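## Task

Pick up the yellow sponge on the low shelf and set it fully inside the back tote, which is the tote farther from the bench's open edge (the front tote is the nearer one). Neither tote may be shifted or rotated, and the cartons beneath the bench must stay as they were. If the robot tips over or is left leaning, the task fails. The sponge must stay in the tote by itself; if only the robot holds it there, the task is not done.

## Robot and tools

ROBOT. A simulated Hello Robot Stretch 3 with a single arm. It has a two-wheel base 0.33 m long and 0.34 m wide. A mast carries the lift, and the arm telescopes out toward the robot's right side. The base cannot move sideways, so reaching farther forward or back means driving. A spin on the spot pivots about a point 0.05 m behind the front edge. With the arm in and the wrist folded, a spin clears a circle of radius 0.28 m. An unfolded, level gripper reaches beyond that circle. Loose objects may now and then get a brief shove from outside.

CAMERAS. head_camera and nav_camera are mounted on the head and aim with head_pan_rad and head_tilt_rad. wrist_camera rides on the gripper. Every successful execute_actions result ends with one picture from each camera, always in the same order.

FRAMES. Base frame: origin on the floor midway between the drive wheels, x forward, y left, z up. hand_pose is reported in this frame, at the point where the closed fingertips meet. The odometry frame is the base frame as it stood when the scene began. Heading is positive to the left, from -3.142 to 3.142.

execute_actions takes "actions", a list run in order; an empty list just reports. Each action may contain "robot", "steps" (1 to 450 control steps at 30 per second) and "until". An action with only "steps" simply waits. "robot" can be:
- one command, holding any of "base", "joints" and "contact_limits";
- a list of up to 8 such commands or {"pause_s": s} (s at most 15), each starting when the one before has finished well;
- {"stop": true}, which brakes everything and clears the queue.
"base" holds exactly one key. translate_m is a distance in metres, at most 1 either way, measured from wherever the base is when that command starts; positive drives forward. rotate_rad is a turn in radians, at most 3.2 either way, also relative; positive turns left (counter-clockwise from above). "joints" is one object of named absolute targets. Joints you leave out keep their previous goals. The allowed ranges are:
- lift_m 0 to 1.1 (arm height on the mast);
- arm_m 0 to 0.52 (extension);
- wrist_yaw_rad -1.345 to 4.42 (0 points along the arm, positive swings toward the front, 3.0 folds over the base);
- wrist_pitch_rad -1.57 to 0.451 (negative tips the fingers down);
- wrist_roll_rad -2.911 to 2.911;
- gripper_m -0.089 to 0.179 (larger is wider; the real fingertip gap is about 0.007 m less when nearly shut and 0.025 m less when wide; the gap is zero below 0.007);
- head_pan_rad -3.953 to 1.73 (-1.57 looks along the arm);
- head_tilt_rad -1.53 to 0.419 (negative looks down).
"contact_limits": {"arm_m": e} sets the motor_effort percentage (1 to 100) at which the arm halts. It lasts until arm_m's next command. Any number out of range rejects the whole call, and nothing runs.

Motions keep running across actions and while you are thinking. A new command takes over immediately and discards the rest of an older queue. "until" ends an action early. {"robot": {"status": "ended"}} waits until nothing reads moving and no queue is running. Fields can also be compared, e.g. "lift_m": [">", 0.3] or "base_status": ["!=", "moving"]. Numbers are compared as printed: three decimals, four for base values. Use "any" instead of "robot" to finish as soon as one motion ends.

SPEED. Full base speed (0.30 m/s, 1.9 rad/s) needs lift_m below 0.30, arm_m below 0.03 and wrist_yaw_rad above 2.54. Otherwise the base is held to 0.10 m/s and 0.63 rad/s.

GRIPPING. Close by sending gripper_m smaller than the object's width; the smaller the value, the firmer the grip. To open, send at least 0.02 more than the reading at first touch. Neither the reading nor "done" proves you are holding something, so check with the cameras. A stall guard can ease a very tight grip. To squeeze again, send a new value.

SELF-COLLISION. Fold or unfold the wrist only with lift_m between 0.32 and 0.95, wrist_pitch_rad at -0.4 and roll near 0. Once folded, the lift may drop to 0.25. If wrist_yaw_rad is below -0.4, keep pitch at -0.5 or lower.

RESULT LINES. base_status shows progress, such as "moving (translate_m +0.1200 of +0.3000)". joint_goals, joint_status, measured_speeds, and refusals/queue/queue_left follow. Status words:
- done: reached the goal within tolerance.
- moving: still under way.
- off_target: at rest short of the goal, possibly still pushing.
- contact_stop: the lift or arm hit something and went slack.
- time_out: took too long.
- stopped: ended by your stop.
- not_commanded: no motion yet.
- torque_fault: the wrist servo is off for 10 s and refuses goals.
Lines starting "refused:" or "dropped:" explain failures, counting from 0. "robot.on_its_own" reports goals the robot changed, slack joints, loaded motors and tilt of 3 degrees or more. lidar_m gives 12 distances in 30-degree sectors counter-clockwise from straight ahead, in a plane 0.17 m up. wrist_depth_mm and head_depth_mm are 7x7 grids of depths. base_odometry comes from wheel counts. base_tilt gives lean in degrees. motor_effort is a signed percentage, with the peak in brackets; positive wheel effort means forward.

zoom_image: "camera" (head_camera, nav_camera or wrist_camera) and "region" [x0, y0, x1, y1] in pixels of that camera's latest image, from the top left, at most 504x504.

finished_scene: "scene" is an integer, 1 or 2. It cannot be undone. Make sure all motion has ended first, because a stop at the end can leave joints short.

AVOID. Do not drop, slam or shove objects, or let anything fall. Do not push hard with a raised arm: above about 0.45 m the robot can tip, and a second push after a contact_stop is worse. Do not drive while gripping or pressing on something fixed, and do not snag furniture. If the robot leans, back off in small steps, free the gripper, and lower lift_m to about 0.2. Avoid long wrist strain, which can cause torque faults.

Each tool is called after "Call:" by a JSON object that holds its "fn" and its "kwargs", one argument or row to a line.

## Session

Call:
{"fn": "execute_actions", "kwargs": {
  "actions": [
    {"robot":{"joints":{"head_tilt_rad":-0.6,"head_pan_rad":-1}},"steps":60,"until":{"robot":{"status":"ended"}}}
  ]
}}

Call:
{"fn": "execute_actions", "kwargs": {
  "actions": [
    {"robot":{"joints":{"head_pan_rad":-3}},"steps":60,"until":{"robot":{"status":"ended"}}}
  ]
}}

Scene clock: 1.07 s.
robot.base_odometry: x=+0.000 y=+0.000 heading=+0.000 (m, m, rad; robot's odometry frame)
robot.turned_by_wheels: +0.000 (rad since the last result)
robot.turned_by_imu: +0.000 (rad since the last result)
robot.base_tilt: forward=+0.3 right=+1.8 (deg)
robot.lidar_m: 0.99 1.11 1.97 1.92 2.19 1.25 1.24 1.37 2.43 2.15 1.19 1.00
robot.head_depth_mm: 2117 2241 2488 2410 1838 1475 1234 / 2400 2605 2848 2472 1857 1489 1230 / 2562 2791 3089 2480 1852 1484 1234 / 2388 2608 2885 2503 1872 1488 1238 / 2131 2330 2389 2280 1621 1490 1244 / 1951 2110 1304 2389 1525 1488 1246 / 1783 1891 1217 2012 1537 1368 1243
robot.base_status: not_commanded
robot.joint_positions: lift_m=+0.557 arm_m=+0.002 wrist_yaw_rad=+3.129 wrist_pitch_rad=-0.354 wrist_roll_rad=+0.014 gripper_m=+0.037 head_pan_rad=-0.993 head_tilt_rad=-0.592
robot.joint_goals: lift_m=+0.557 arm_m=+0.002 wrist_yaw_rad=+3.129 wrist_pitch_rad=-0.354 wrist_roll_rad=+0.014 gripper_m=+0.037 head_pan_rad=-1.000 head_tilt_rad=-0.600
robot.joint_status: lift_m=not_commanded arm_m=not_commanded wrist_yaw_rad=not_commanded wrist_pitch_rad=not_commanded wrist_roll_rad=not_commanded gripper_m=not_commanded head_pan_rad=done head_tilt_rad=done
robot.measured_speeds: translate_m=+0.000 rotate_rad=+0.000 lift_m=+0.000 arm_m=+0.000 wrist_yaw_rad=+0.000 wrist_pitch_rad=+0.000 wrist_roll_rad=+0.000 head_pan_rad=+0.000 head_tilt_rad=+0.000
robot: refusals=0 queue=done queue_left=0
robot.motor_effort: left_wheel=+0(0) right_wheel=+0(0) lift_m=+28(28) arm_m=+0(0) wrist_yaw_rad=+0(0) wrist_pitch_rad=+4(4) wrist_roll_rad=-1(0) gripper_m=+0(0) head_pan_rad=-3(51) head_tilt_rad=-3(41) (%)
robot.hand_pose: x=-0.0184 y=+0.0850 z=+0.5843 quat_wxyz=(+0.130, +0.701, +0.120, +0.691) (m; robot's base frame)
robot.wrist_depth_mm: - - - - - - - / - - - - - - - / - - - - - - - / - - - - - - - / - - - - - - - / 939 933 - 877 - 893 862 / 805 796 756 767 764 748 744
pictures: head_camera (sideways: a quarter turn clockwise sets it upright), nav_camera (sideways: a quarter turn counterclockwise sets it upright), wrist_camera
camera_calibration (this result's frames):
head_camera: T_world_to_cam=[[-0.256531, 0.463835, -0.847967, 1.12761], [0.863487, 0.504161, 0.0145485, -0.0280822], [0.43426, -0.728477, -0.529849, 0.63965], [0, 0, 0, 1]] pos_world=[0.0357419, -0.0428994, 1.29551]
nav_camera: T_world_to_cam=[[0.357907, -0.476632, 0.802947, -1.00632], [-0.834015, -0.549876, 0.0453466, 0.00723247], [0.419908, -0.6859, -0.594322, 0.729112], [0, 0, 0, 1]] pos_world=[0.0600397, 0.024432, 1.24102]
wrist_camera: T_world_to_cam=[[0.998694, -0.0151186, -0.0488125, 0.0507952], [-0.049529, -0.521438, -0.85185, 0.572903], [-0.0125739, 0.853155, -0.521506, 0.394988], [0, 0, 0, 1]] pos_world=[-0.017387, -0.0374849, 0.696496]
Images, in order (width x height): head_camera 896x504, nav_camera 672x504, wrist_camera 644x364.

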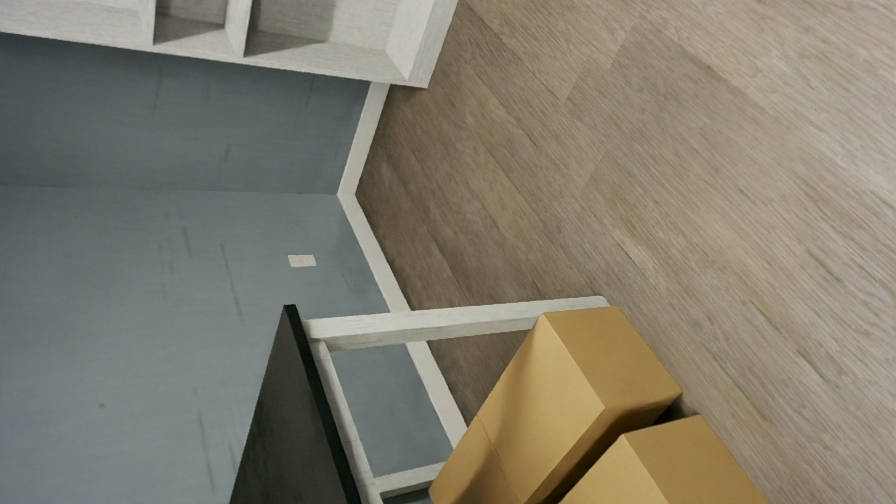

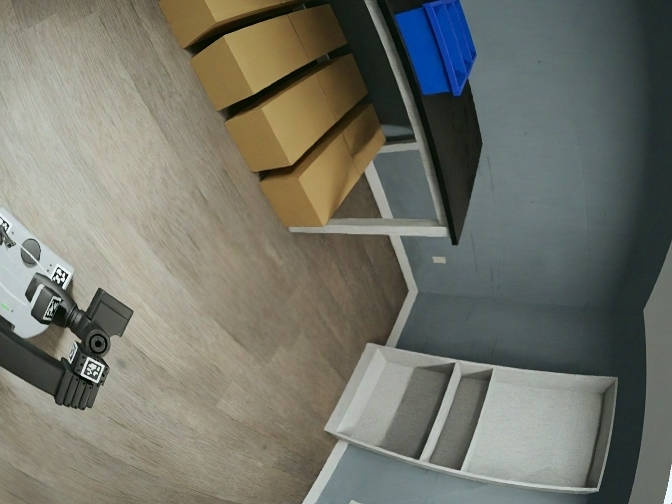

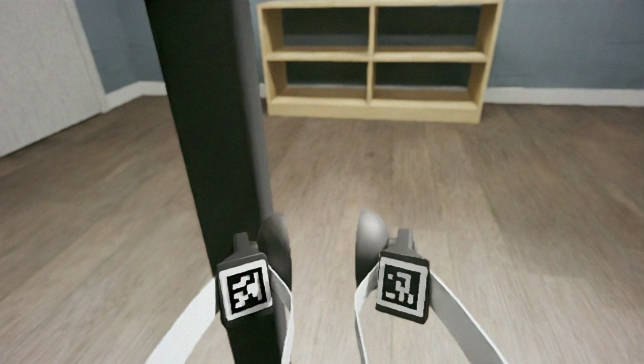

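Scene clock: 2.57 s.
robot.base_odometry: x=+0.000 y=+0.000 heading=+0.000 (m, m, rad; robot's odometry frame)
robot.turned_by_wheels: +0.000 (rad since the last result)
robot.turned_by_imu: +0.000 (rad since the last result)
robot.base_tilt: forward=+0.3 right=+1.7 (deg)
robot.lidar_m: 0.99 1.12 1.97 1.92 2.19 1.25 1.24 1.38 2.44 2.15 1.19 1.00
robot.head_depth_mm: 1486 1603 1228 1331 1502 1473 1228 / 1535 1658 1268 1384 1579 1477 1229 / 1584 1706 1303 1435 1674 1479 1234 / 1627 1755 1347 1505 1694 1482 1239 / 1686 1822 1401 1567 1754 1492 1242 / 1751 1878 1445 1635 1813 1507 1244 / 1808 1960 1498 1722 1888 1497 1244
robot.base_status: not_commanded
robot.joint_positions: lift_m=+0.557 arm_m=+0.002 wrist_yaw_rad=+3.129 wrist_pitch_rad=-0.354 wrist_roll_rad=+0.014 gripper_m=+0.037 head_pan_rad=-2.993 head_tilt_rad=-0.593
robot.joint_goals: lift_m=+0.557 arm_m=+0.002 wrist_yaw_rad=+3.129 wrist_pitch_rad=-0.354 wrist_roll_rad=+0.014 gripper_m=+0.037 head_pan_rad=-3.000 head_tilt_rad=-0.600
robot.joint_status: lift_m=not_commanded arm_m=not_commanded wrist_yaw_rad=not_commanded wrist_pitch_rad=not_commanded wrist_roll_rad=not_commanded gripper_m=not_commanded head_pan_rad=done head_tilt_rad=done
robot.measured_speeds: translate_m=+0.000 rotate_rad=+0.000 lift_m=+0.000 arm_m=+0.000 wrist_yaw_rad=+0.000 wrist_pitch_rad=+0.000 wrist_roll_rad=+0.000 head_pan_rad=+0.000 head_tilt_rad=+0.000
robot: refusals=0 queue=done queue_left=0
robot.motor_effort: left_wheel=+0(0) right_wheel=+0(0) lift_m=+29(29) arm_m=+0(0) wrist_yaw_rad=+0(0) wrist_pitch_rad=+4(3) wrist_roll_rad=+0(0) gripper_m=+0(1) head_pan_rad=-4(49) head_tilt_rad=-4(4) (%)
robot.hand_pose: x=-0.0184 y=+0.0850 z=+0.5843 quat_wxyz=(+0.130, +0.701, +0.120, +0.691) (m; robot's base frame)
robot.wrist_depth_mm: - - - - - - - / - - - - - - - / - - - - - - - / - - - - - - - / - - - - - - - / 932 920 - 896 - 882 849 / 814 784 758 770 771 761 736
pictures: head_camera (sideways: a quarter turn clockwise sets it upright), nav_camera (sideways: a quarter turn counterclockwise sets it upright), wrist_camera
camera_calibration (this result's frames):
head_camera: T_world_to_cam=[[0.52885, 0.0402819, -0.847759, 1.12255], [0.0990763, -0.994974, 0.014529, -0.0233938], [-0.842913, -0.0916765, -0.530183, 0.647875], [0, 0, 0, 1]] pos_world=[-0.0452413, -0.0090998, 1.29548]
nav_camera: T_world_to_cam=[[-0.582657, -0.127134, 0.802713, -1.00027], [-0.152933, 0.987196, 0.0453447, 0.00308038], [-0.798199, -0.096341, -0.594639, 0.736955], [0, 0, 0, 1]] pos_world=[0.0058921, -0.0592109, 1.24101]
wrist_camera: T_world_to_cam=[[0.998694, -0.0151185, -0.0488123, 0.0507951], [-0.0495288, -0.521438, -0.85185, 0.572903], [-0.0125739, 0.853155, -0.521506, 0.394988], [0, 0, 0, 1]] pos_world=[-0.017387, -0.0374849, 0.696495]
Images, in order (width x height): head_camera 896x504, nav_camera 672x504, wrist_camera 644x364.

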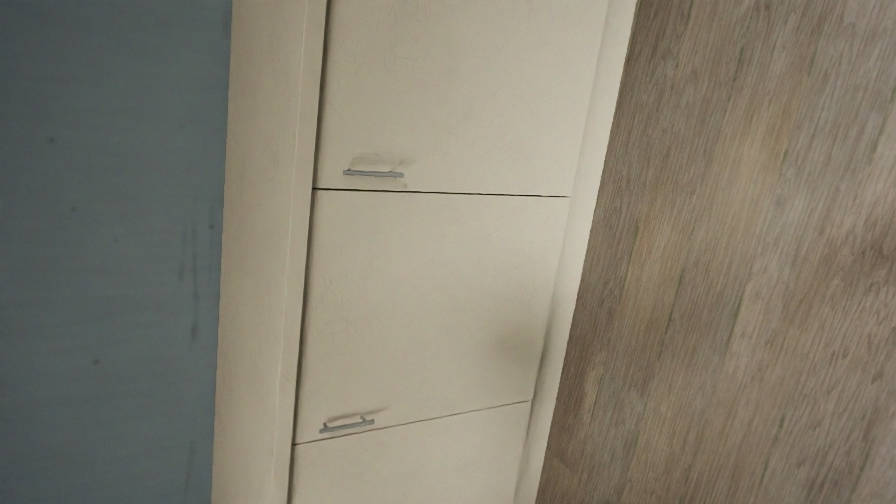

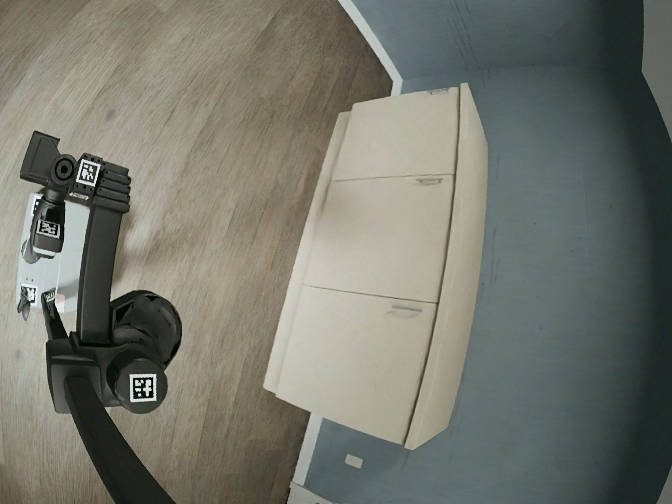

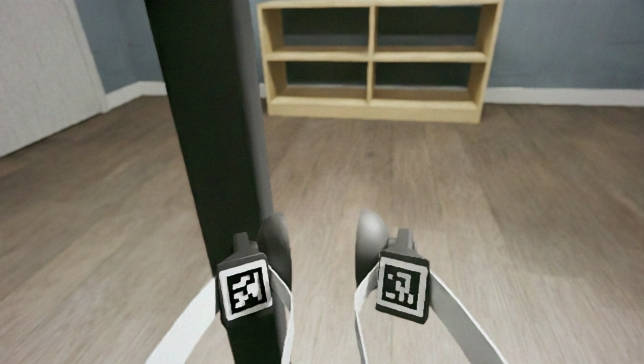

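Call:
{"fn": "execute_actions", "kwargs": {
  "actions": [
    {"robot":[{"joints":{"lift_m":0.28,"wrist_pitch_rad":-0.4,"wrist_yaw_rad":3,"head_pan_rad":0,"head_tilt_rad":-0.7},"base":{"rotate_rad":1.48}},{"base":{"translate_m":1}}],"steps":450,"until":{"robot":{"status":"ended"}}}
  ]
}}

Scene clock: 18.00 s.
robot.base_odometry: x=+0.091 y=+0.996 heading=+1.480 (m, m, rad; robot's odometry frame)
robot.turned_by_wheels: +1.480 (rad since the last result)
robot.turned_by_imu: +1.463 (rad since the last result)
robot.base_tilt: forward=+0.3 right=+1.9 (deg)
robot.lidar_m: 1.33 1.10 1.73 1.70 1.56 1.81 3.14 1.42 1.19 2.03 1.69 1.10
robot.head_depth_mm: 1071 1203 1339 1204 1445 1377 1175 / 1080 1213 1345 1263 1445 1382 1182 / 1090 1221 1360 1218 1442 1388 1179 / 1100 1235 1379 1271 1445 1389 1179 / 1108 1245 1398 1284 1490 1394 1186 / 1119 1251 1409 1285 1508 1405 1182 / 1126 1261 1420 1266 1523 1393 1188
robot.base_status: done (translate_m +1.0000 of +1.0000)
robot.joint_positions: lift_m=+0.280 arm_m=+0.002 wrist_yaw_rad=+3.003 wrist_pitch_rad=-0.415 wrist_roll_rad=+0.014 gripper_m=+0.037 head_pan_rad=-0.007 head_tilt_rad=-0.692
robot.joint_goals: lift_m=+0.280 arm_m=+0.002 wrist_yaw_rad=+3.000 wrist_pitch_rad=-0.400 wrist_roll_rad=+0.014 gripper_m=+0.037 head_pan_rad=+0.000 head_tilt_rad=-0.700
robot.joint_status: lift_m=done arm_m=not_commanded wrist_yaw_rad=done wrist_pitch_rad=done wrist_roll_rad=not_commanded gripper_m=not_commanded head_pan_rad=done head_tilt_rad=done
robot.measured_speeds: translate_m=+0.000 rotate_rad=+0.000 lift_m=+0.000 arm_m=+0.000 wrist_yaw_rad=+0.000 wrist_pitch_rad=+0.000 wrist_roll_rad=+0.000 head_pan_rad=+0.000 head_tilt_rad=+0.000
robot: refusals=0 queue=done queue_left=0
robot.motor_effort: left_wheel=-2(6) right_wheel=+3(12) lift_m=+25(29) arm_m=+0(1) wrist_yaw_rad=-3(4) wrist_pitch_rad=+4(4) wrist_roll_rad=-1(1) gripper_m=+0(1) head_pan_rad=+4(49) head_tilt_rad=-4(17) (%)
robot.hand_pose: x=+0.0099 y=+0.0756 z=+0.2936 quat_wxyz=(+0.194, +0.705, +0.096, +0.676) (m; robot's base frame)
robot.wrist_depth_mm: - - - - - - - / - - - - - - - / - - 982 961 966 928 906 / 758 736 739 757 718 715 700 / 620 626 635 599 608 595 590 / 524 507 - 526 - 497 498 / 469 - - - 436 437 433
pictures: head_camera (sideways: a quarter turn clockwise sets it upright), nav_camera (sideways: a quarter turn counterclockwise sets it upright), wrist_camera
camera_calibration (this result's frames):
head_camera: T_world_to_cam=[[-0.61048, 0.0427909, -0.790875, 1.05534], [0.0576358, 0.998292, 0.00952409, -0.0166236], [0.789932, -0.0397684, -0.611904, 0.744232], [0, 0, 0, 1]] pos_world=[0.0573282, 0.00103329, 1.2902]
nav_camera: T_world_to_cam=[[0.672292, 0.0346987, 0.739472, -0.925496], [0.00246691, -0.999, 0.0446339, 0.00306365], [0.740282, -0.0281828, -0.671706, 0.82782], [0, 0, 0, 1]] pos_world=[0.00937625, 0.0585044, 1.24029]
wrist_camera: T_world_to_cam=[[0.988389, -0.143975, -0.0485632, 0.0180106], [-0.121965, -0.561146, -0.818681, 0.315749], [0.090619, 0.815099, -0.572191, 0.268439], [0, 0, 0, 1]] pos_world=[-0.00361684, -0.0390304, 0.412971]
Images, in order (width x height): head_camera 896x504, nav_camera 672x504, wrist_camera 644x364.

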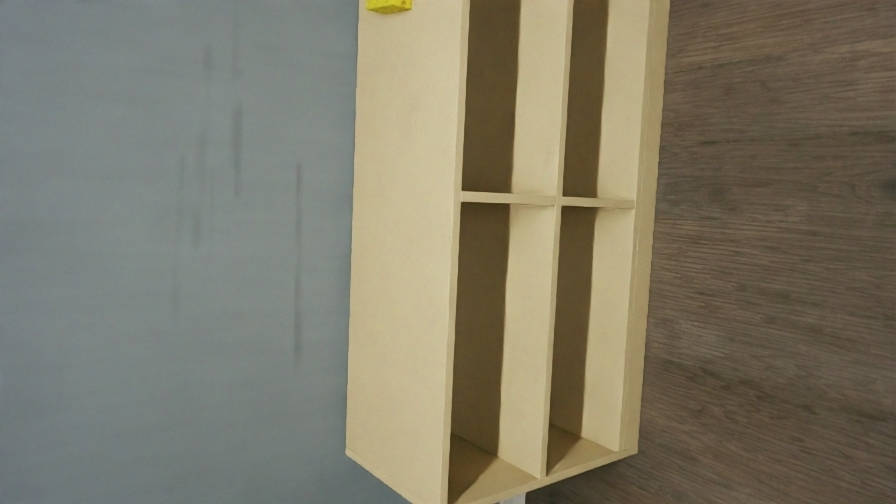

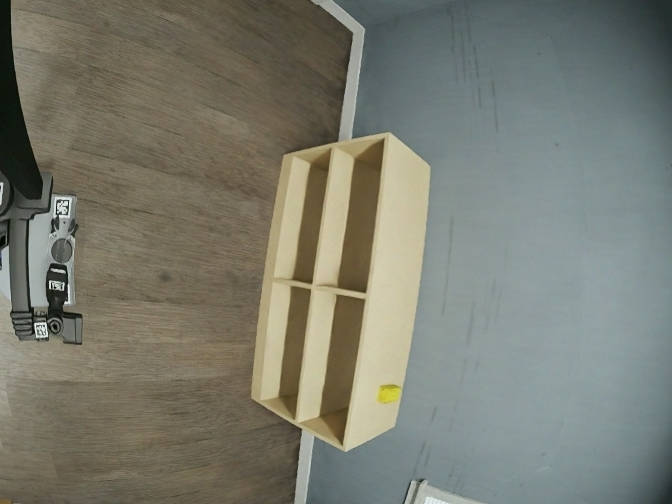

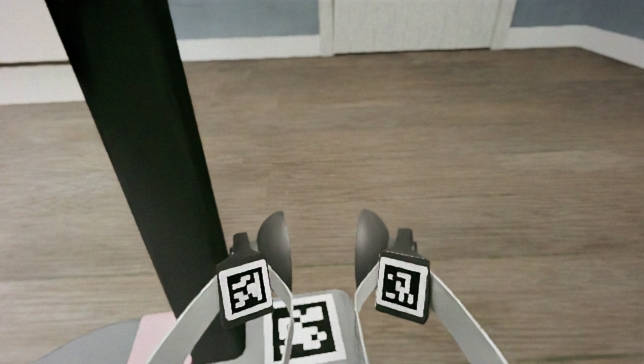

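Call:
{"fn": "execute_actions", "kwargs": {
  "actions": [
    {"robot":[{"base":{"rotate_rad":-0.78}},{"base":{"translate_m":0.67}},{"base":{"rotate_rad":2.23},"joints":{"head_pan_rad":-1.57,"head_tilt_rad":-0.9}},{"joints":{"lift_m":0.64}},{"joints":{"wrist_yaw_rad":0,"gripper_m":0.16}}],"steps":450,"until":{"robot":{"status":"ended"}}}
  ]
}}

Scene clock: 50.43 s.
robot.base_odometry: x=+0.603 y=+1.427 heading=+2.930 (m, m, rad; robot's odometry frame)
robot.turned_by_wheels: +1.450 (rad since the last result)
robot.turned_by_imu: +1.426 (rad since the last result)
robot.base_tilt: forward=+0.4 right=+1.6 (deg)
robot.lidar_m: 2.12 1.97 2.18 3.63 1.16 1.36 1.62 1.13 0.44 0.75 0.56 0.57
robot.head_depth_mm: 681 793 944 1170 1411 1258 - / 679 787 938 967 792 1231 - / 677 787 935 894 794 974 - / 673 781 931 854 795 1150 1109 / 671 780 928 896 793 1140 1113 / 669 776 923 899 798 1144 1112 / 669 774 919 900 795 1058 1113
robot.base_status: done (rotate_rad +2.2299 of +2.2300)
robot.joint_positions: lift_m=+0.640 arm_m=+0.002 wrist_yaw_rad=+0.004 wrist_pitch_rad=-0.415 wrist_roll_rad=+0.014 gripper_m=+0.160 head_pan_rad=-1.563 head_tilt_rad=-0.889
robot.joint_goals: lift_m=+0.640 arm_m=+0.002 wrist_yaw_rad=+0.000 wrist_pitch_rad=-0.400 wrist_roll_rad=+0.014 gripper_m=+0.160 head_pan_rad=-1.570 head_tilt_rad=-0.900
robot.joint_status: lift_m=done arm_m=not_commanded wrist_yaw_rad=done wrist_pitch_rad=done wrist_roll_rad=not_commanded gripper_m=done head_pan_rad=done head_tilt_rad=done
robot.measured_speeds: translate_m=+0.000 rotate_rad=+0.000 lift_m=+0.000 arm_m=+0.000 wrist_yaw_rad=+0.000 wrist_pitch_rad=+0.000 wrist_roll_rad=+0.000 head_pan_rad=+0.000 head_tilt_rad=+0.000
robot: refusals=0 queue=done queue_left=0
robot.motor_effort: left_wheel=-2(8) right_wheel=+2(15) lift_m=+33(35) arm_m=-1(0) wrist_yaw_rad=-4(5) wrist_pitch_rad=+4(4) wrist_roll_rad=-1(1) gripper_m=+0(83) head_pan_rad=-4(48) head_tilt_rad=-6(27) (%)
robot.hand_pose: x=-0.0207 y=-0.3718 z=+0.6532 quat_wxyz=(+0.688, +0.146, -0.696, -0.146) (m; robot's base frame)
robot.wrist_depth_mm: 505 500 500 502 507 506 517 / 525 530 522 501 526 550 550 / 400 395 361 338 374 569 599 / 304 300 296 292 292 285 660 / 247 250 241 239 238 243 251 / 218 217 217 215 214 214 216 / - 450 457 453 447 349 730
pictures: head_camera (sideways: a quarter turn clockwise sets it upright), nav_camera (sideways: a quarter turn counterclockwise sets it upright), wrist_camera
camera_calibration (this result's frames):
head_camera: T_world_to_cam=[[0.0327194, 0.753934, -0.656135, 0.875812], [0.999037, -0.0438652, -0.000584529, -0.00920475], [-0.0292222, -0.655484, -0.754644, 0.934885], [0, 0, 0, 1]] pos_world=[0.00785919, -0.0479062, 1.28015]
nav_camera: T_world_to_cam=[[0.0455815, -0.803365, 0.593739, -0.731774], [-0.99879, -0.0256734, 0.0419398, 0.01269], [-0.0184497, -0.594933, -0.803564, 1.00392], [0, 0, 0, 1]] pos_world=[0.064552, 0.00971083, 1.24067]
wrist_camera: T_world_to_cam=[[-0.998818, 0.00208406, -0.0485626, 0.0144529], [0.0409931, 0.572984, -0.818541, 0.780323], [0.0261197, -0.819564, -0.572392, 0.23266], [0, 0, 0, 1]] pos_world=[-0.023629, -0.256462, 0.772601]
Images, in order (width x height): head_camera 896x504, nav_camera 672x504, wrist_camera 644x364.

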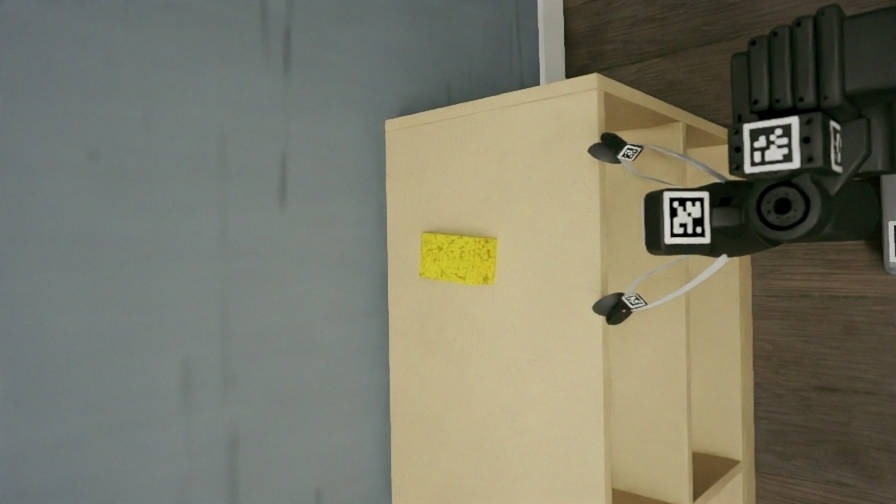

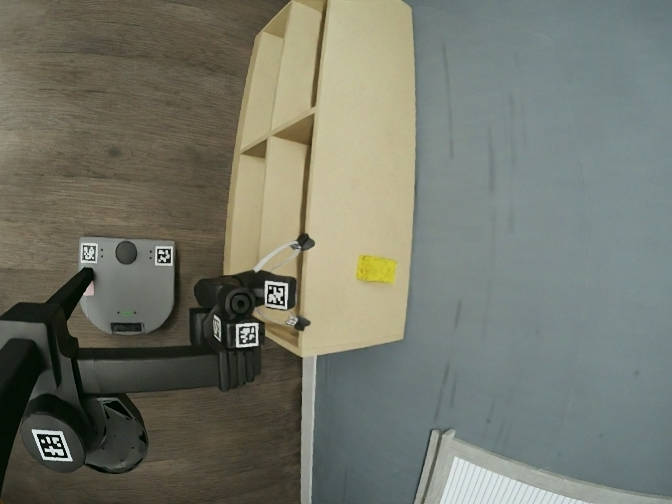

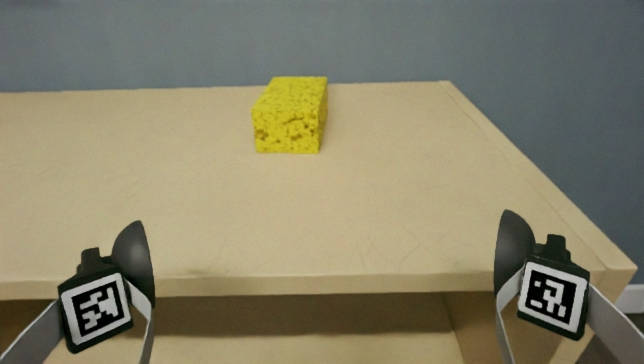

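Call:
{"fn": "execute_actions", "kwargs": {
  "actions": [
    {"robot":[{"base":{"translate_m":0.035},"joints":{"arm_m":0.22}},{"joints":{"lift_m":0.615}}],"steps":450,"until":{"robot":{"status":"ended"}}}
  ]
}}

Scene clock: 64.40 s.
robot.base_odometry: x=+0.569 y=+1.435 heading=+2.930 (m, m, rad; robot's odometry frame)
robot.turned_by_wheels: +0.000 (rad since the last result)
robot.turned_by_imu: -0.001 (rad since the last result)
robot.base_tilt: forward=+0.2 right=+1.7 (deg)
robot.lidar_m: 2.08 1.94 2.12 3.61 1.18 1.36 1.66 1.14 0.45 0.80 0.53 1.04
robot.head_depth_mm: 680 791 947 1172 1386 1255 1123 / 676 787 938 896 789 - 1117 / 675 784 937 918 - 1159 1115 / 673 782 933 911 804 1150 1112 / 672 780 929 900 794 1143 1108 / 671 776 922 899 796 1140 1110 / 667 771 919 899 798 1074 1109
robot.base_status: done (translate_m +0.0350 of +0.0350)
robot.joint_positions: lift_m=+0.615 arm_m=+0.220 wrist_yaw_rad=+0.002 wrist_pitch_rad=-0.415 wrist_roll_rad=+0.014 gripper_m=+0.160 head_pan_rad=-1.563 head_tilt_rad=-0.889
robot.joint_goals: lift_m=+0.615 arm_m=+0.220 wrist_yaw_rad=+0.000 wrist_pitch_rad=-0.400 wrist_roll_rad=+0.014 gripper_m=+0.160 head_pan_rad=-1.570 head_tilt_rad=-0.900
robot.joint_status: lift_m=done arm_m=done wrist_yaw_rad=done wrist_pitch_rad=done wrist_roll_rad=not_commanded gripper_m=done head_pan_rad=done head_tilt_rad=done
robot.measured_speeds: translate_m=+0.000 rotate_rad=+0.000 lift_m=+0.000 arm_m=+0.000 wrist_yaw_rad=+0.000 wrist_pitch_rad=+0.000 wrist_roll_rad=+0.000 head_pan_rad=+0.000 head_tilt_rad=+0.000
robot: refusals=0 queue=done queue_left=0
robot.motor_effort: left_wheel=-2(5) right_wheel=+3(8) lift_m=+24(33) arm_m=+3(3) wrist_yaw_rad=-3(5) wrist_pitch_rad=+4(4) wrist_roll_rad=-1(1) gripper_m=+0(0) head_pan_rad=-4(3) head_tilt_rad=-6(6) (%)
robot.hand_pose: x=-0.0210 y=-0.5895 z=+0.6285 quat_wxyz=(+0.688, +0.146, -0.696, -0.146) (m; robot's base frame)
robot.wrist_depth_mm: 301 303 305 303 307 310 309 / 329 329 331 332 334 336 337 / 342 343 347 349 313 311 358 / 257 254 251 165 224 240 238 / 208 210 196 136 185 204 196 / 180 172 165 123 123 168 169 / - 146 144 138 139 146 140
pictures: head_camera (sideways: a quarter turn clockwise sets it upright), nav_camera (sideways: a quarter turn counterclockwise sets it upright), wrist_camera
camera_calibration (this result's frames):
head_camera: T_world_to_cam=[[0.0328435, 0.753929, -0.656135, 0.875811], [0.99903, -0.0440295, -0.000584529, -0.00920471], [-0.02933, -0.655479, -0.754644, 0.934886], [0, 0, 0, 1]] pos_world=[0.00785131, -0.0479065, 1.28015]
nav_camera: T_world_to_cam=[[0.0454494, -0.803373, 0.593739, -0.731773], [-0.998794, -0.0255091, 0.0419398, 0.01269], [-0.0185475, -0.59493, -0.803564, 1.00392], [0, 0, 0, 1]] pos_world=[0.0645536, 0.00970121, 1.24067]
wrist_camera: T_world_to_cam=[[-0.998814, 0.0034237, -0.0485626, 0.0141985], [0.0417615, 0.572928, -0.818541, 0.884865], [0.0250204, -0.819598, -0.572392, 0.0401293], [0, 0, 0, 1]] pos_world=[-0.0237757, -0.474123, 0.747958]
Images, in order (width x height): head_camera 896x504, nav_camera 672x504, wrist_camera 644x364.

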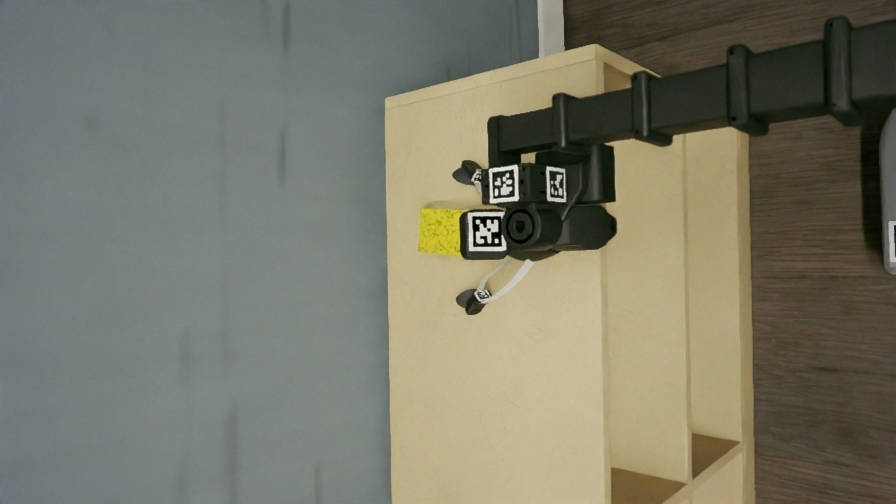

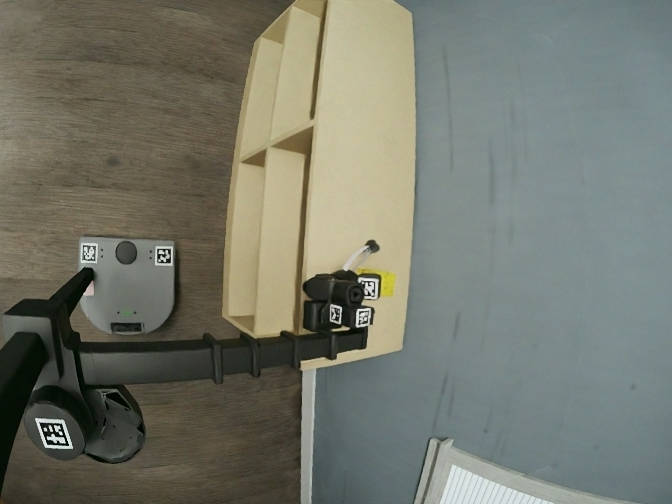

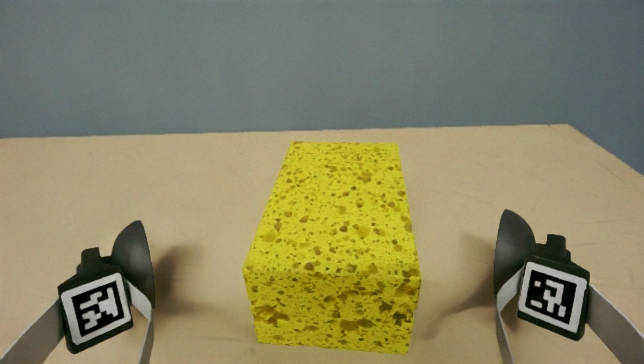

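Call:
{"fn": "execute_actions", "kwargs": {
  "actions": [
    {"robot":[{"joints":{"gripper_m":0.025}},{"joints":{"lift_m":0.68}},{"joints":{"arm_m":0}},{"joints":{"wrist_yaw_rad":3}},{"joints":{"lift_m":0.29,"head_pan_rad":-2.2},"base":{"rotate_rad":-1.29}},{"base":{"translate_m":-0.85}},{"joints":{"lift_m":0.9}},{"joints":{"wrist_yaw_rad":1.5}}],"steps":450,"until":{"robot":{"status":"ended"}}},
    {"steps":450,"until":{"robot":{"status":"ended"}}}
  ]
}}

Scene clock: 103.23 s.
robot.base_odometry: x=+0.628 y=+0.587 heading=+1.640 (m, m, rad; robot's odometry frame)
robot.turned_by_wheels: -1.290 (rad since the last result)
robot.turned_by_imu: -1.281 (rad since the last result)
robot.base_tilt: forward=+0.1 right=+1.9 (deg)
robot.lidar_m: 1.35 1.71 2.32 1.78 2.01 2.84 1.00 0.58 0.53 1.43 1.66 1.21
robot.head_depth_mm: 914 764 1546 1392 1237 - 1070 / 1013 763 1511 1379 - - 1109 / 1072 768 704 1455 - 1222 1147 / 1076 773 660 - - 1234 1127 / 1082 770 639 710 - 1214 1115 / 1085 774 665 1774 - - 1096 / 1123 1331 1580 1728 - - -
robot.base_status: done (translate_m -0.8500 of -0.8500)
robot.joint_positions: lift_m=+0.900 arm_m=+0.002 wrist_yaw_rad=+1.504 wrist_pitch_rad=-0.416 wrist_roll_rad=+0.014 gripper_m=+0.029 head_pan_rad=-2.193 head_tilt_rad=-0.889
robot.joint_goals: lift_m=+0.900 arm_m=+0.000 wrist_yaw_rad=+1.500 wrist_pitch_rad=-0.400 wrist_roll_rad=+0.014 gripper_m=+0.028 head_pan_rad=-2.200 head_tilt_rad=-0.900
robot.joint_status: lift_m=done arm_m=done wrist_yaw_rad=done wrist_pitch_rad=done wrist_roll_rad=not_commanded gripper_m=done head_pan_rad=done head_tilt_rad=done
robot.measured_speeds: translate_m=+0.000 rotate_rad=+0.000 lift_m=+0.000 arm_m=+0.000 wrist_yaw_rad=+0.000 wrist_pitch_rad=+0.000 wrist_roll_rad=+0.000 head_pan_rad=+0.000 head_tilt_rad=+0.000
robot: refusals=0 queue=done queue_left=0
robot.motor_effort: left_wheel=+1(5) right_wheel=-3(13) lift_m=+33(33) arm_m=-3(2) wrist_yaw_rad=-5(6) wrist_pitch_rad=+5(4) wrist_roll_rad=-1(1) gripper_m=-20(93) head_pan_rad=-4(42) head_tilt_rad=-6(6) (%)
robot.hand_pose: x=+0.2027 y=-0.1624 z=+0.9129 quat_wxyz=(+0.603, +0.582, -0.409, +0.362) (m; robot's base frame)
robot.wrist_depth_mm: - - - - - - - / - - - - - - - / - - - - - - - / - - - 168 - - - / - - 150 137 142 - - / - - 126 123 121 - - / - - - 140 - - -
pictures: head_camera (sideways: a quarter turn clockwise sets it upright), nav_camera (sideways: a quarter turn counterclockwise sets it upright), wrist_camera
camera_calibration (this result's frames):
head_camera: T_world_to_cam=[[0.470709, 0.589934, -0.656057, 0.873039], [0.781348, -0.624095, -0.000589825, -0.00786995], [-0.40979, -0.512331, -0.754711, 0.937294], [0, 0, 0, 1]] pos_world=[-0.0207046, -0.0397416, 1.28015]
nav_camera: T_world_to_cam=[[-0.436566, -0.676004, 0.593657, -0.728725], [-0.822124, 0.567761, 0.0419379, 0.0116147], [-0.365405, -0.469751, -0.803625, 1.00612], [0, 0, 0, 1]] pos_world=[0.0590531, -0.0265899, 1.24067]
wrist_camera: T_world_to_cam=[[-0.0728023, -0.996164, -0.0485536, -0.100081], [-0.569816, 0.0814999, -0.817721, 0.90697], [0.818541, -0.0318654, -0.573564, 0.51547], [0, 0, 0, 1]] pos_world=[0.0875866, -0.15719, 1.03244]
Images, in order (width x height): head_camera 896x504, nav_camera 672x504, wrist_camera 644x364.

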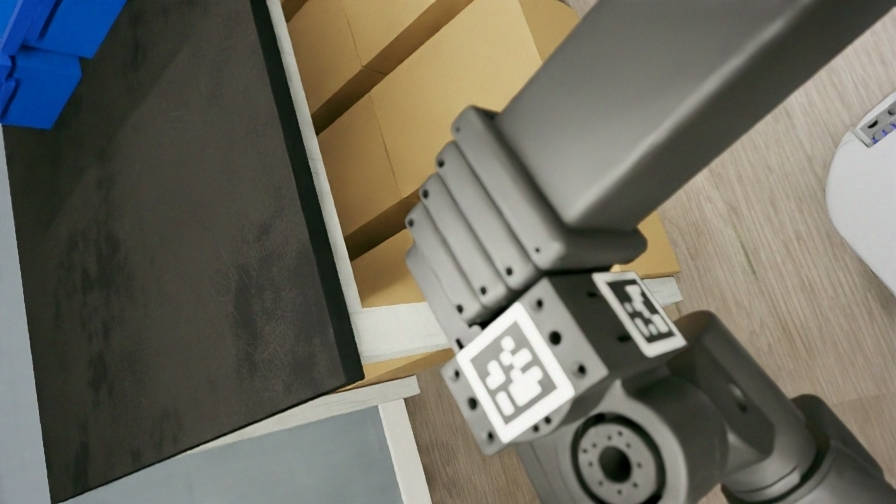

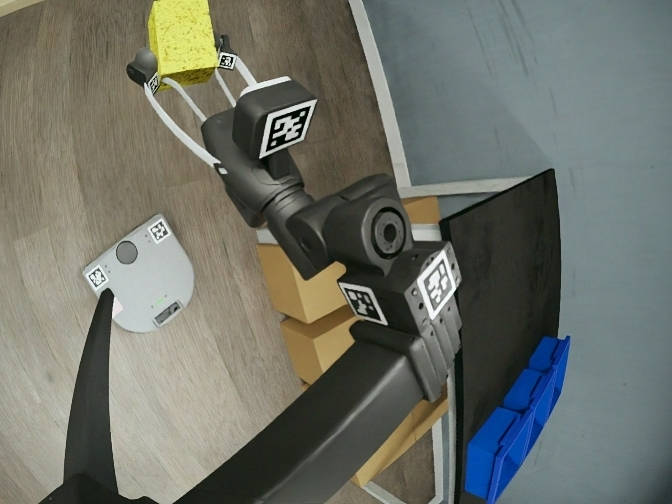

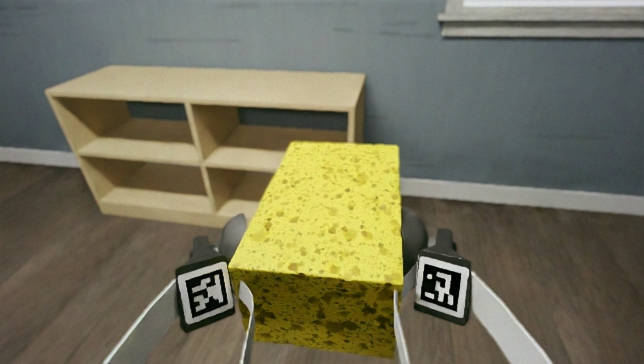

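Call:
{"fn": "execute_actions", "kwargs": {
  "actions": [
    {"robot":[{"base":{"rotate_rad":0.1},"joints":{"lift_m":1.1}},{"base":{"translate_m":-0.66},"joints":{"wrist_yaw_rad":0,"wrist_pitch_rad":-0.3,"head_pan_rad":-1.57,"head_tilt_rad":-0.5}},{"base":{"rotate_rad":-0.38}},{"base":{"translate_m":-0.13},"joints":{"arm_m":0.45}}],"steps":450,"until":{"robot":{"status":"ended"}}},
    {"steps":200,"until":{"robot":{"status":"ended"}}}
  ]
}}

Scene clock: 140.43 s.
robot.base_odometry: x=+0.712 y=-0.191 heading=+1.360 (m, m, rad; robot's odometry frame)
robot.turned_by_wheels: -0.280 (rad since the last result)
robot.turned_by_imu: -0.282 (rad since the last result)
robot.base_tilt: forward=+0.3 right=+1.8 (deg)
robot.lidar_m: 1.97 2.12 2.66 1.96 2.03 2.49 2.11 0.39 0.29 0.27 0.28 0.41
robot.head_depth_mm: 972 1111 1175 630 525 361 381 / 976 1097 1144 703 521 358 381 / 975 - 1139 698 516 355 377 / 980 - 902 694 513 357 375 / 971 1060 1142 705 494 355 373 / 974 1059 1145 868 615 459 387 / 965 1052 1145 875 617 477 389
robot.base_status: done (translate_m -0.1300 of -0.1300)
robot.joint_positions: lift_m=+1.099 arm_m=+0.450 wrist_yaw_rad=+0.002 wrist_pitch_rad=-0.323 wrist_roll_rad=+0.014 gripper_m=+0.029 head_pan_rad=-1.577 head_tilt_rad=-0.507
robot.joint_goals: lift_m=+1.100 arm_m=+0.450 wrist_yaw_rad=+0.000 wrist_pitch_rad=-0.300 wrist_roll_rad=+0.014 gripper_m=+0.028 head_pan_rad=-1.570 head_tilt_rad=-0.500
robot.joint_status: lift_m=done arm_m=done wrist_yaw_rad=done wrist_pitch_rad=done wrist_roll_rad=not_commanded gripper_m=done head_pan_rad=done head_tilt_rad=done
robot.measured_speeds: translate_m=+0.000 rotate_rad=+0.000 lift_m=+0.000 arm_m=+0.000 wrist_yaw_rad=+0.000 wrist_pitch_rad=+0.000 wrist_roll_rad=+0.000 head_pan_rad=+0.000 head_tilt_rad=+0.000
robot: refusals=0 queue=done queue_left=0
robot.motor_effort: left_wheel=+2(6) right_wheel=-3(10) lift_m=+32(34) arm_m=+3(3) wrist_yaw_rad=-4(6) wrist_pitch_rad=+6(7) wrist_roll_rad=+0(0) gripper_m=-20(20) head_pan_rad=+5(44) head_tilt_rad=+4(32) (%)
robot.hand_pose: x=-0.0211 y=-0.8301 z=+1.1332 quat_wxyz=(+0.693, +0.114, -0.702, -0.114) (m; robot's base frame)
robot.wrist_depth_mm: 442 439 437 447 446 448 452 / 469 466 475 487 490 489 483 / 503 504 506 502 522 509 518 / 547 543 559 168 533 552 551 / 547 560 150 137 141 510 515 / 447 451 126 124 121 283 425 / 383 382 265 139 293 302 247
pictures: head_camera (sideways: a quarter turn clockwise sets it upright), nav_camera (sideways: a quarter turn counterclockwise sets it upright), wrist_camera
camera_calibration (this result's frames):
head_camera: T_world_to_cam=[[0.0413885, 0.454586, -0.889741, 1.18028], [0.998349, -0.0543025, 0.0186965, -0.0343068], [-0.039816, -0.889046, -0.456083, 0.546562], [0, 0, 0, 1]] pos_world=[0.00716223, -0.052482, 1.30006]
nav_camera: T_world_to_cam=[[0.0360934, -0.524754, 0.850489, -1.06634], [-0.998947, 0.00518887, 0.0455952, 0.00790992], [-0.0283393, -0.851238, -0.524014, 0.640374], [0, 0, 0, 1]] pos_world=[0.0645371, -0.0144951, 1.24211]
wrist_camera: T_world_to_cam=[[-0.998805, -0.000865319, -0.0488725, 0.0362964], [0.0420284, 0.495307, -0.867701, 1.42703], [0.0249578, -0.868717, -0.494679, 0.00296998], [0, 0, 0, 1]] pos_world=[-0.023797, -0.704209, 1.24148]
Images, in order (width x height): head_camera 896x504, nav_camera 672x504, wrist_camera 644x364.

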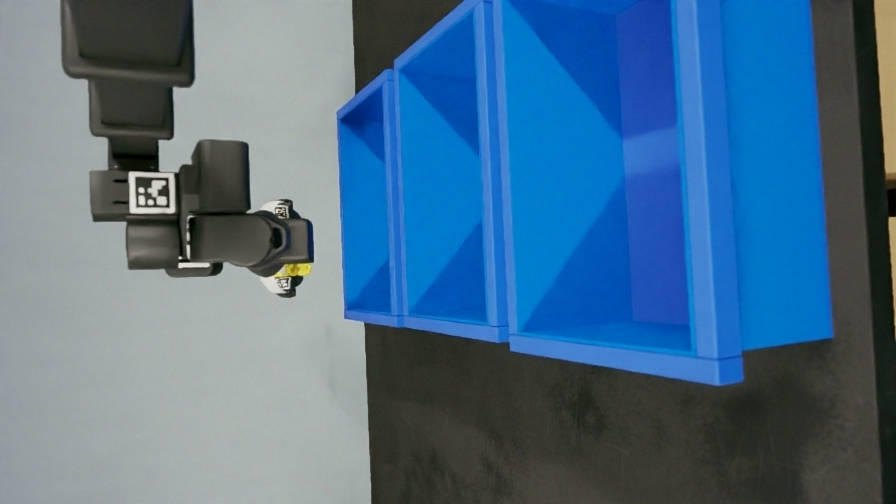

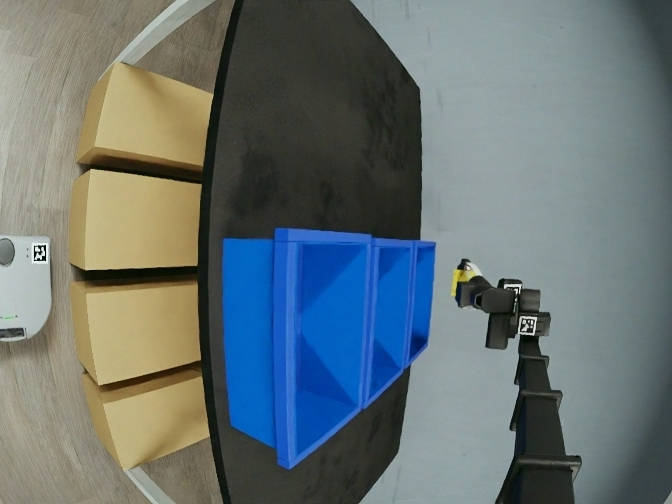

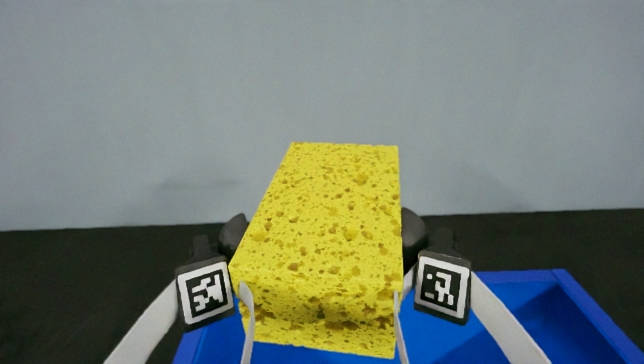

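Call:
{"fn": "execute_actions", "kwargs": {
  "actions": [
    {"robot":[{"base":{"translate_m":-0.05},"joints":{"arm_m":0.49}},{"joints":{"wrist_pitch_rad":-0.68}},{"joints":{"arm_m":0.52,"wrist_pitch_rad":-0.9}}],"steps":450,"until":{"robot":{"status":"ended"}}}
  ]
}}

Scene clock: 151.93 s.
robot.base_odometry: x=+0.701 y=-0.240 heading=+1.360 (m, m, rad; robot's odometry frame)
robot.turned_by_wheels: +0.000 (rad since the last result)
robot.turned_by_imu: -0.001 (rad since the last result)
robot.base_tilt: forward=+0.5 right=+1.9 (deg)
robot.lidar_m: 2.01 2.17 2.67 1.96 2.02 2.44 2.05 0.39 0.28 0.27 0.28 0.38
robot.head_depth_mm: 973 1106 1170 840 472 362 382 / 979 1092 1162 662 522 359 382 / 973 1102 1141 699 518 356 378 / 981 - 1002 695 514 353 375 / 976 1059 1128 701 510 356 373 / 970 1059 1138 823 484 354 369 / 967 1047 1148 878 618 434 389
robot.base_status: done (translate_m -0.0500 of -0.0500)
robot.joint_positions: lift_m=+1.099 arm_m=+0.520 wrist_yaw_rad=+0.002 wrist_pitch_rad=-0.907 wrist_roll_rad=+0.014 gripper_m=+0.029 head_pan_rad=-1.577 head_tilt_rad=-0.507
robot.joint_goals: lift_m=+1.100 arm_m=+0.520 wrist_yaw_rad=+0.000 wrist_pitch_rad=-0.900 wrist_roll_rad=+0.014 gripper_m=+0.028 head_pan_rad=-1.570 head_tilt_rad=-0.500
robot.joint_status: lift_m=done arm_m=done wrist_yaw_rad=done wrist_pitch_rad=done wrist_roll_rad=not_commanded gripper_m=done head_pan_rad=done head_tilt_rad=done
robot.measured_speeds: translate_m=+0.000 rotate_rad=+0.000 lift_m=+0.000 arm_m=+0.000 wrist_yaw_rad=+0.000 wrist_pitch_rad=+0.000 wrist_roll_rad=+0.000 head_pan_rad=+0.000 head_tilt_rad=+0.000
robot: refusals=0 queue=done queue_left=0
robot.motor_effort: left_wheel=+2(1) right_wheel=-3(10) lift_m=+33(32) arm_m=+3(4) wrist_yaw_rad=-2(2) wrist_pitch_rad=+1(7) wrist_roll_rad=-1(1) gripper_m=-19(19) head_pan_rad=+4(4) head_tilt_rad=+4(4) (%)
robot.hand_pose: x=-0.0213 y=-0.8037 z=+1.0207 quat_wxyz=(+0.632, +0.308, -0.639, -0.312) (m; robot's base frame)
robot.wrist_depth_mm: 403 403 398 398 393 388 393 / 366 205 202 206 204 202 343 / 197 227 239 233 243 233 186 / 186 254 289 168 286 251 169 / 180 248 150 138 141 257 172 / 177 231 126 124 121 242 172 / 177 229 238 139 237 233 174
pictures: head_camera (sideways: a quarter turn clockwise sets it upright), nav_camera (sideways: a quarter turn counterclockwise sets it upright), wrist_camera
camera_calibration (this result's frames):
head_camera: T_world_to_cam=[[0.0413884, 0.454585, -0.889741, 1.18028], [0.998349, -0.0543024, 0.0186965, -0.0343069], [-0.0398159, -0.889047, -0.456082, 0.54656], [0, 0, 0, 1]] pos_world=[0.00716224, -0.052482, 1.30006]
nav_camera: T_world_to_cam=[[0.0360934, -0.524752, 0.850489, -1.06634], [-0.998947, 0.00518883, 0.0455952, 0.00790991], [-0.0283392, -0.851239, -0.524012, 0.640372], [0, 0, 0, 1]] pos_world=[0.0645371, -0.0144952, 1.24211]
wrist_camera: T_world_to_cam=[[-0.99885, 0.0263343, -0.0400595, 0.0434098], [0.041597, 0.891479, -0.451147, 1.20961], [0.0238316, -0.452295, -0.89155, 0.710013], [0, 0, 0, 1]] pos_world=[-0.0238769, -0.758349, 1.18046]
Images, in order (width x height): head_camera 896x504, nav_camera 672x504, wrist_camera 644x364.

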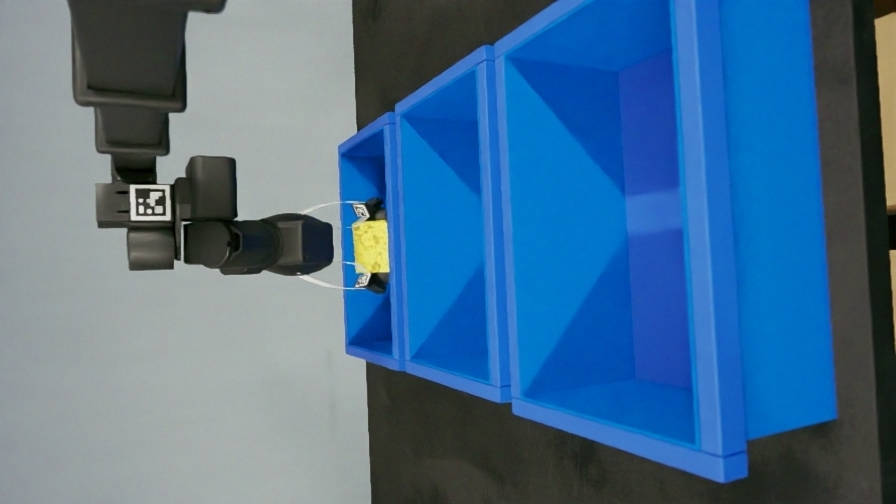

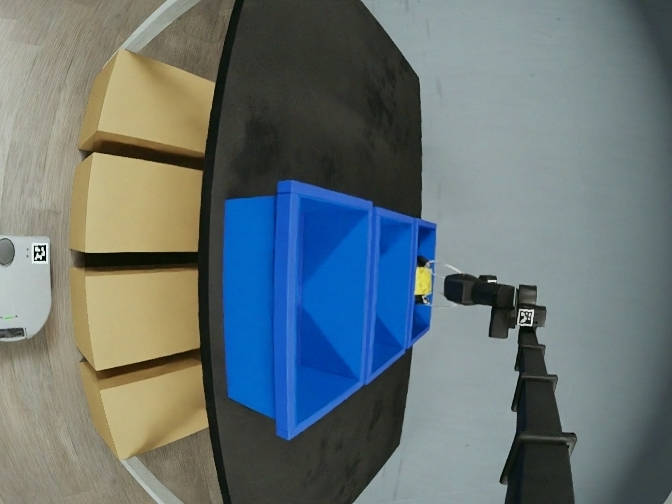

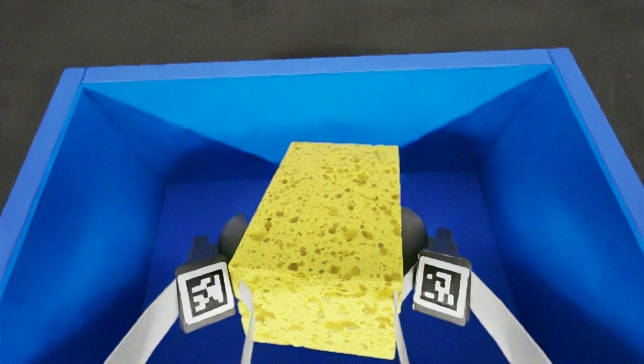

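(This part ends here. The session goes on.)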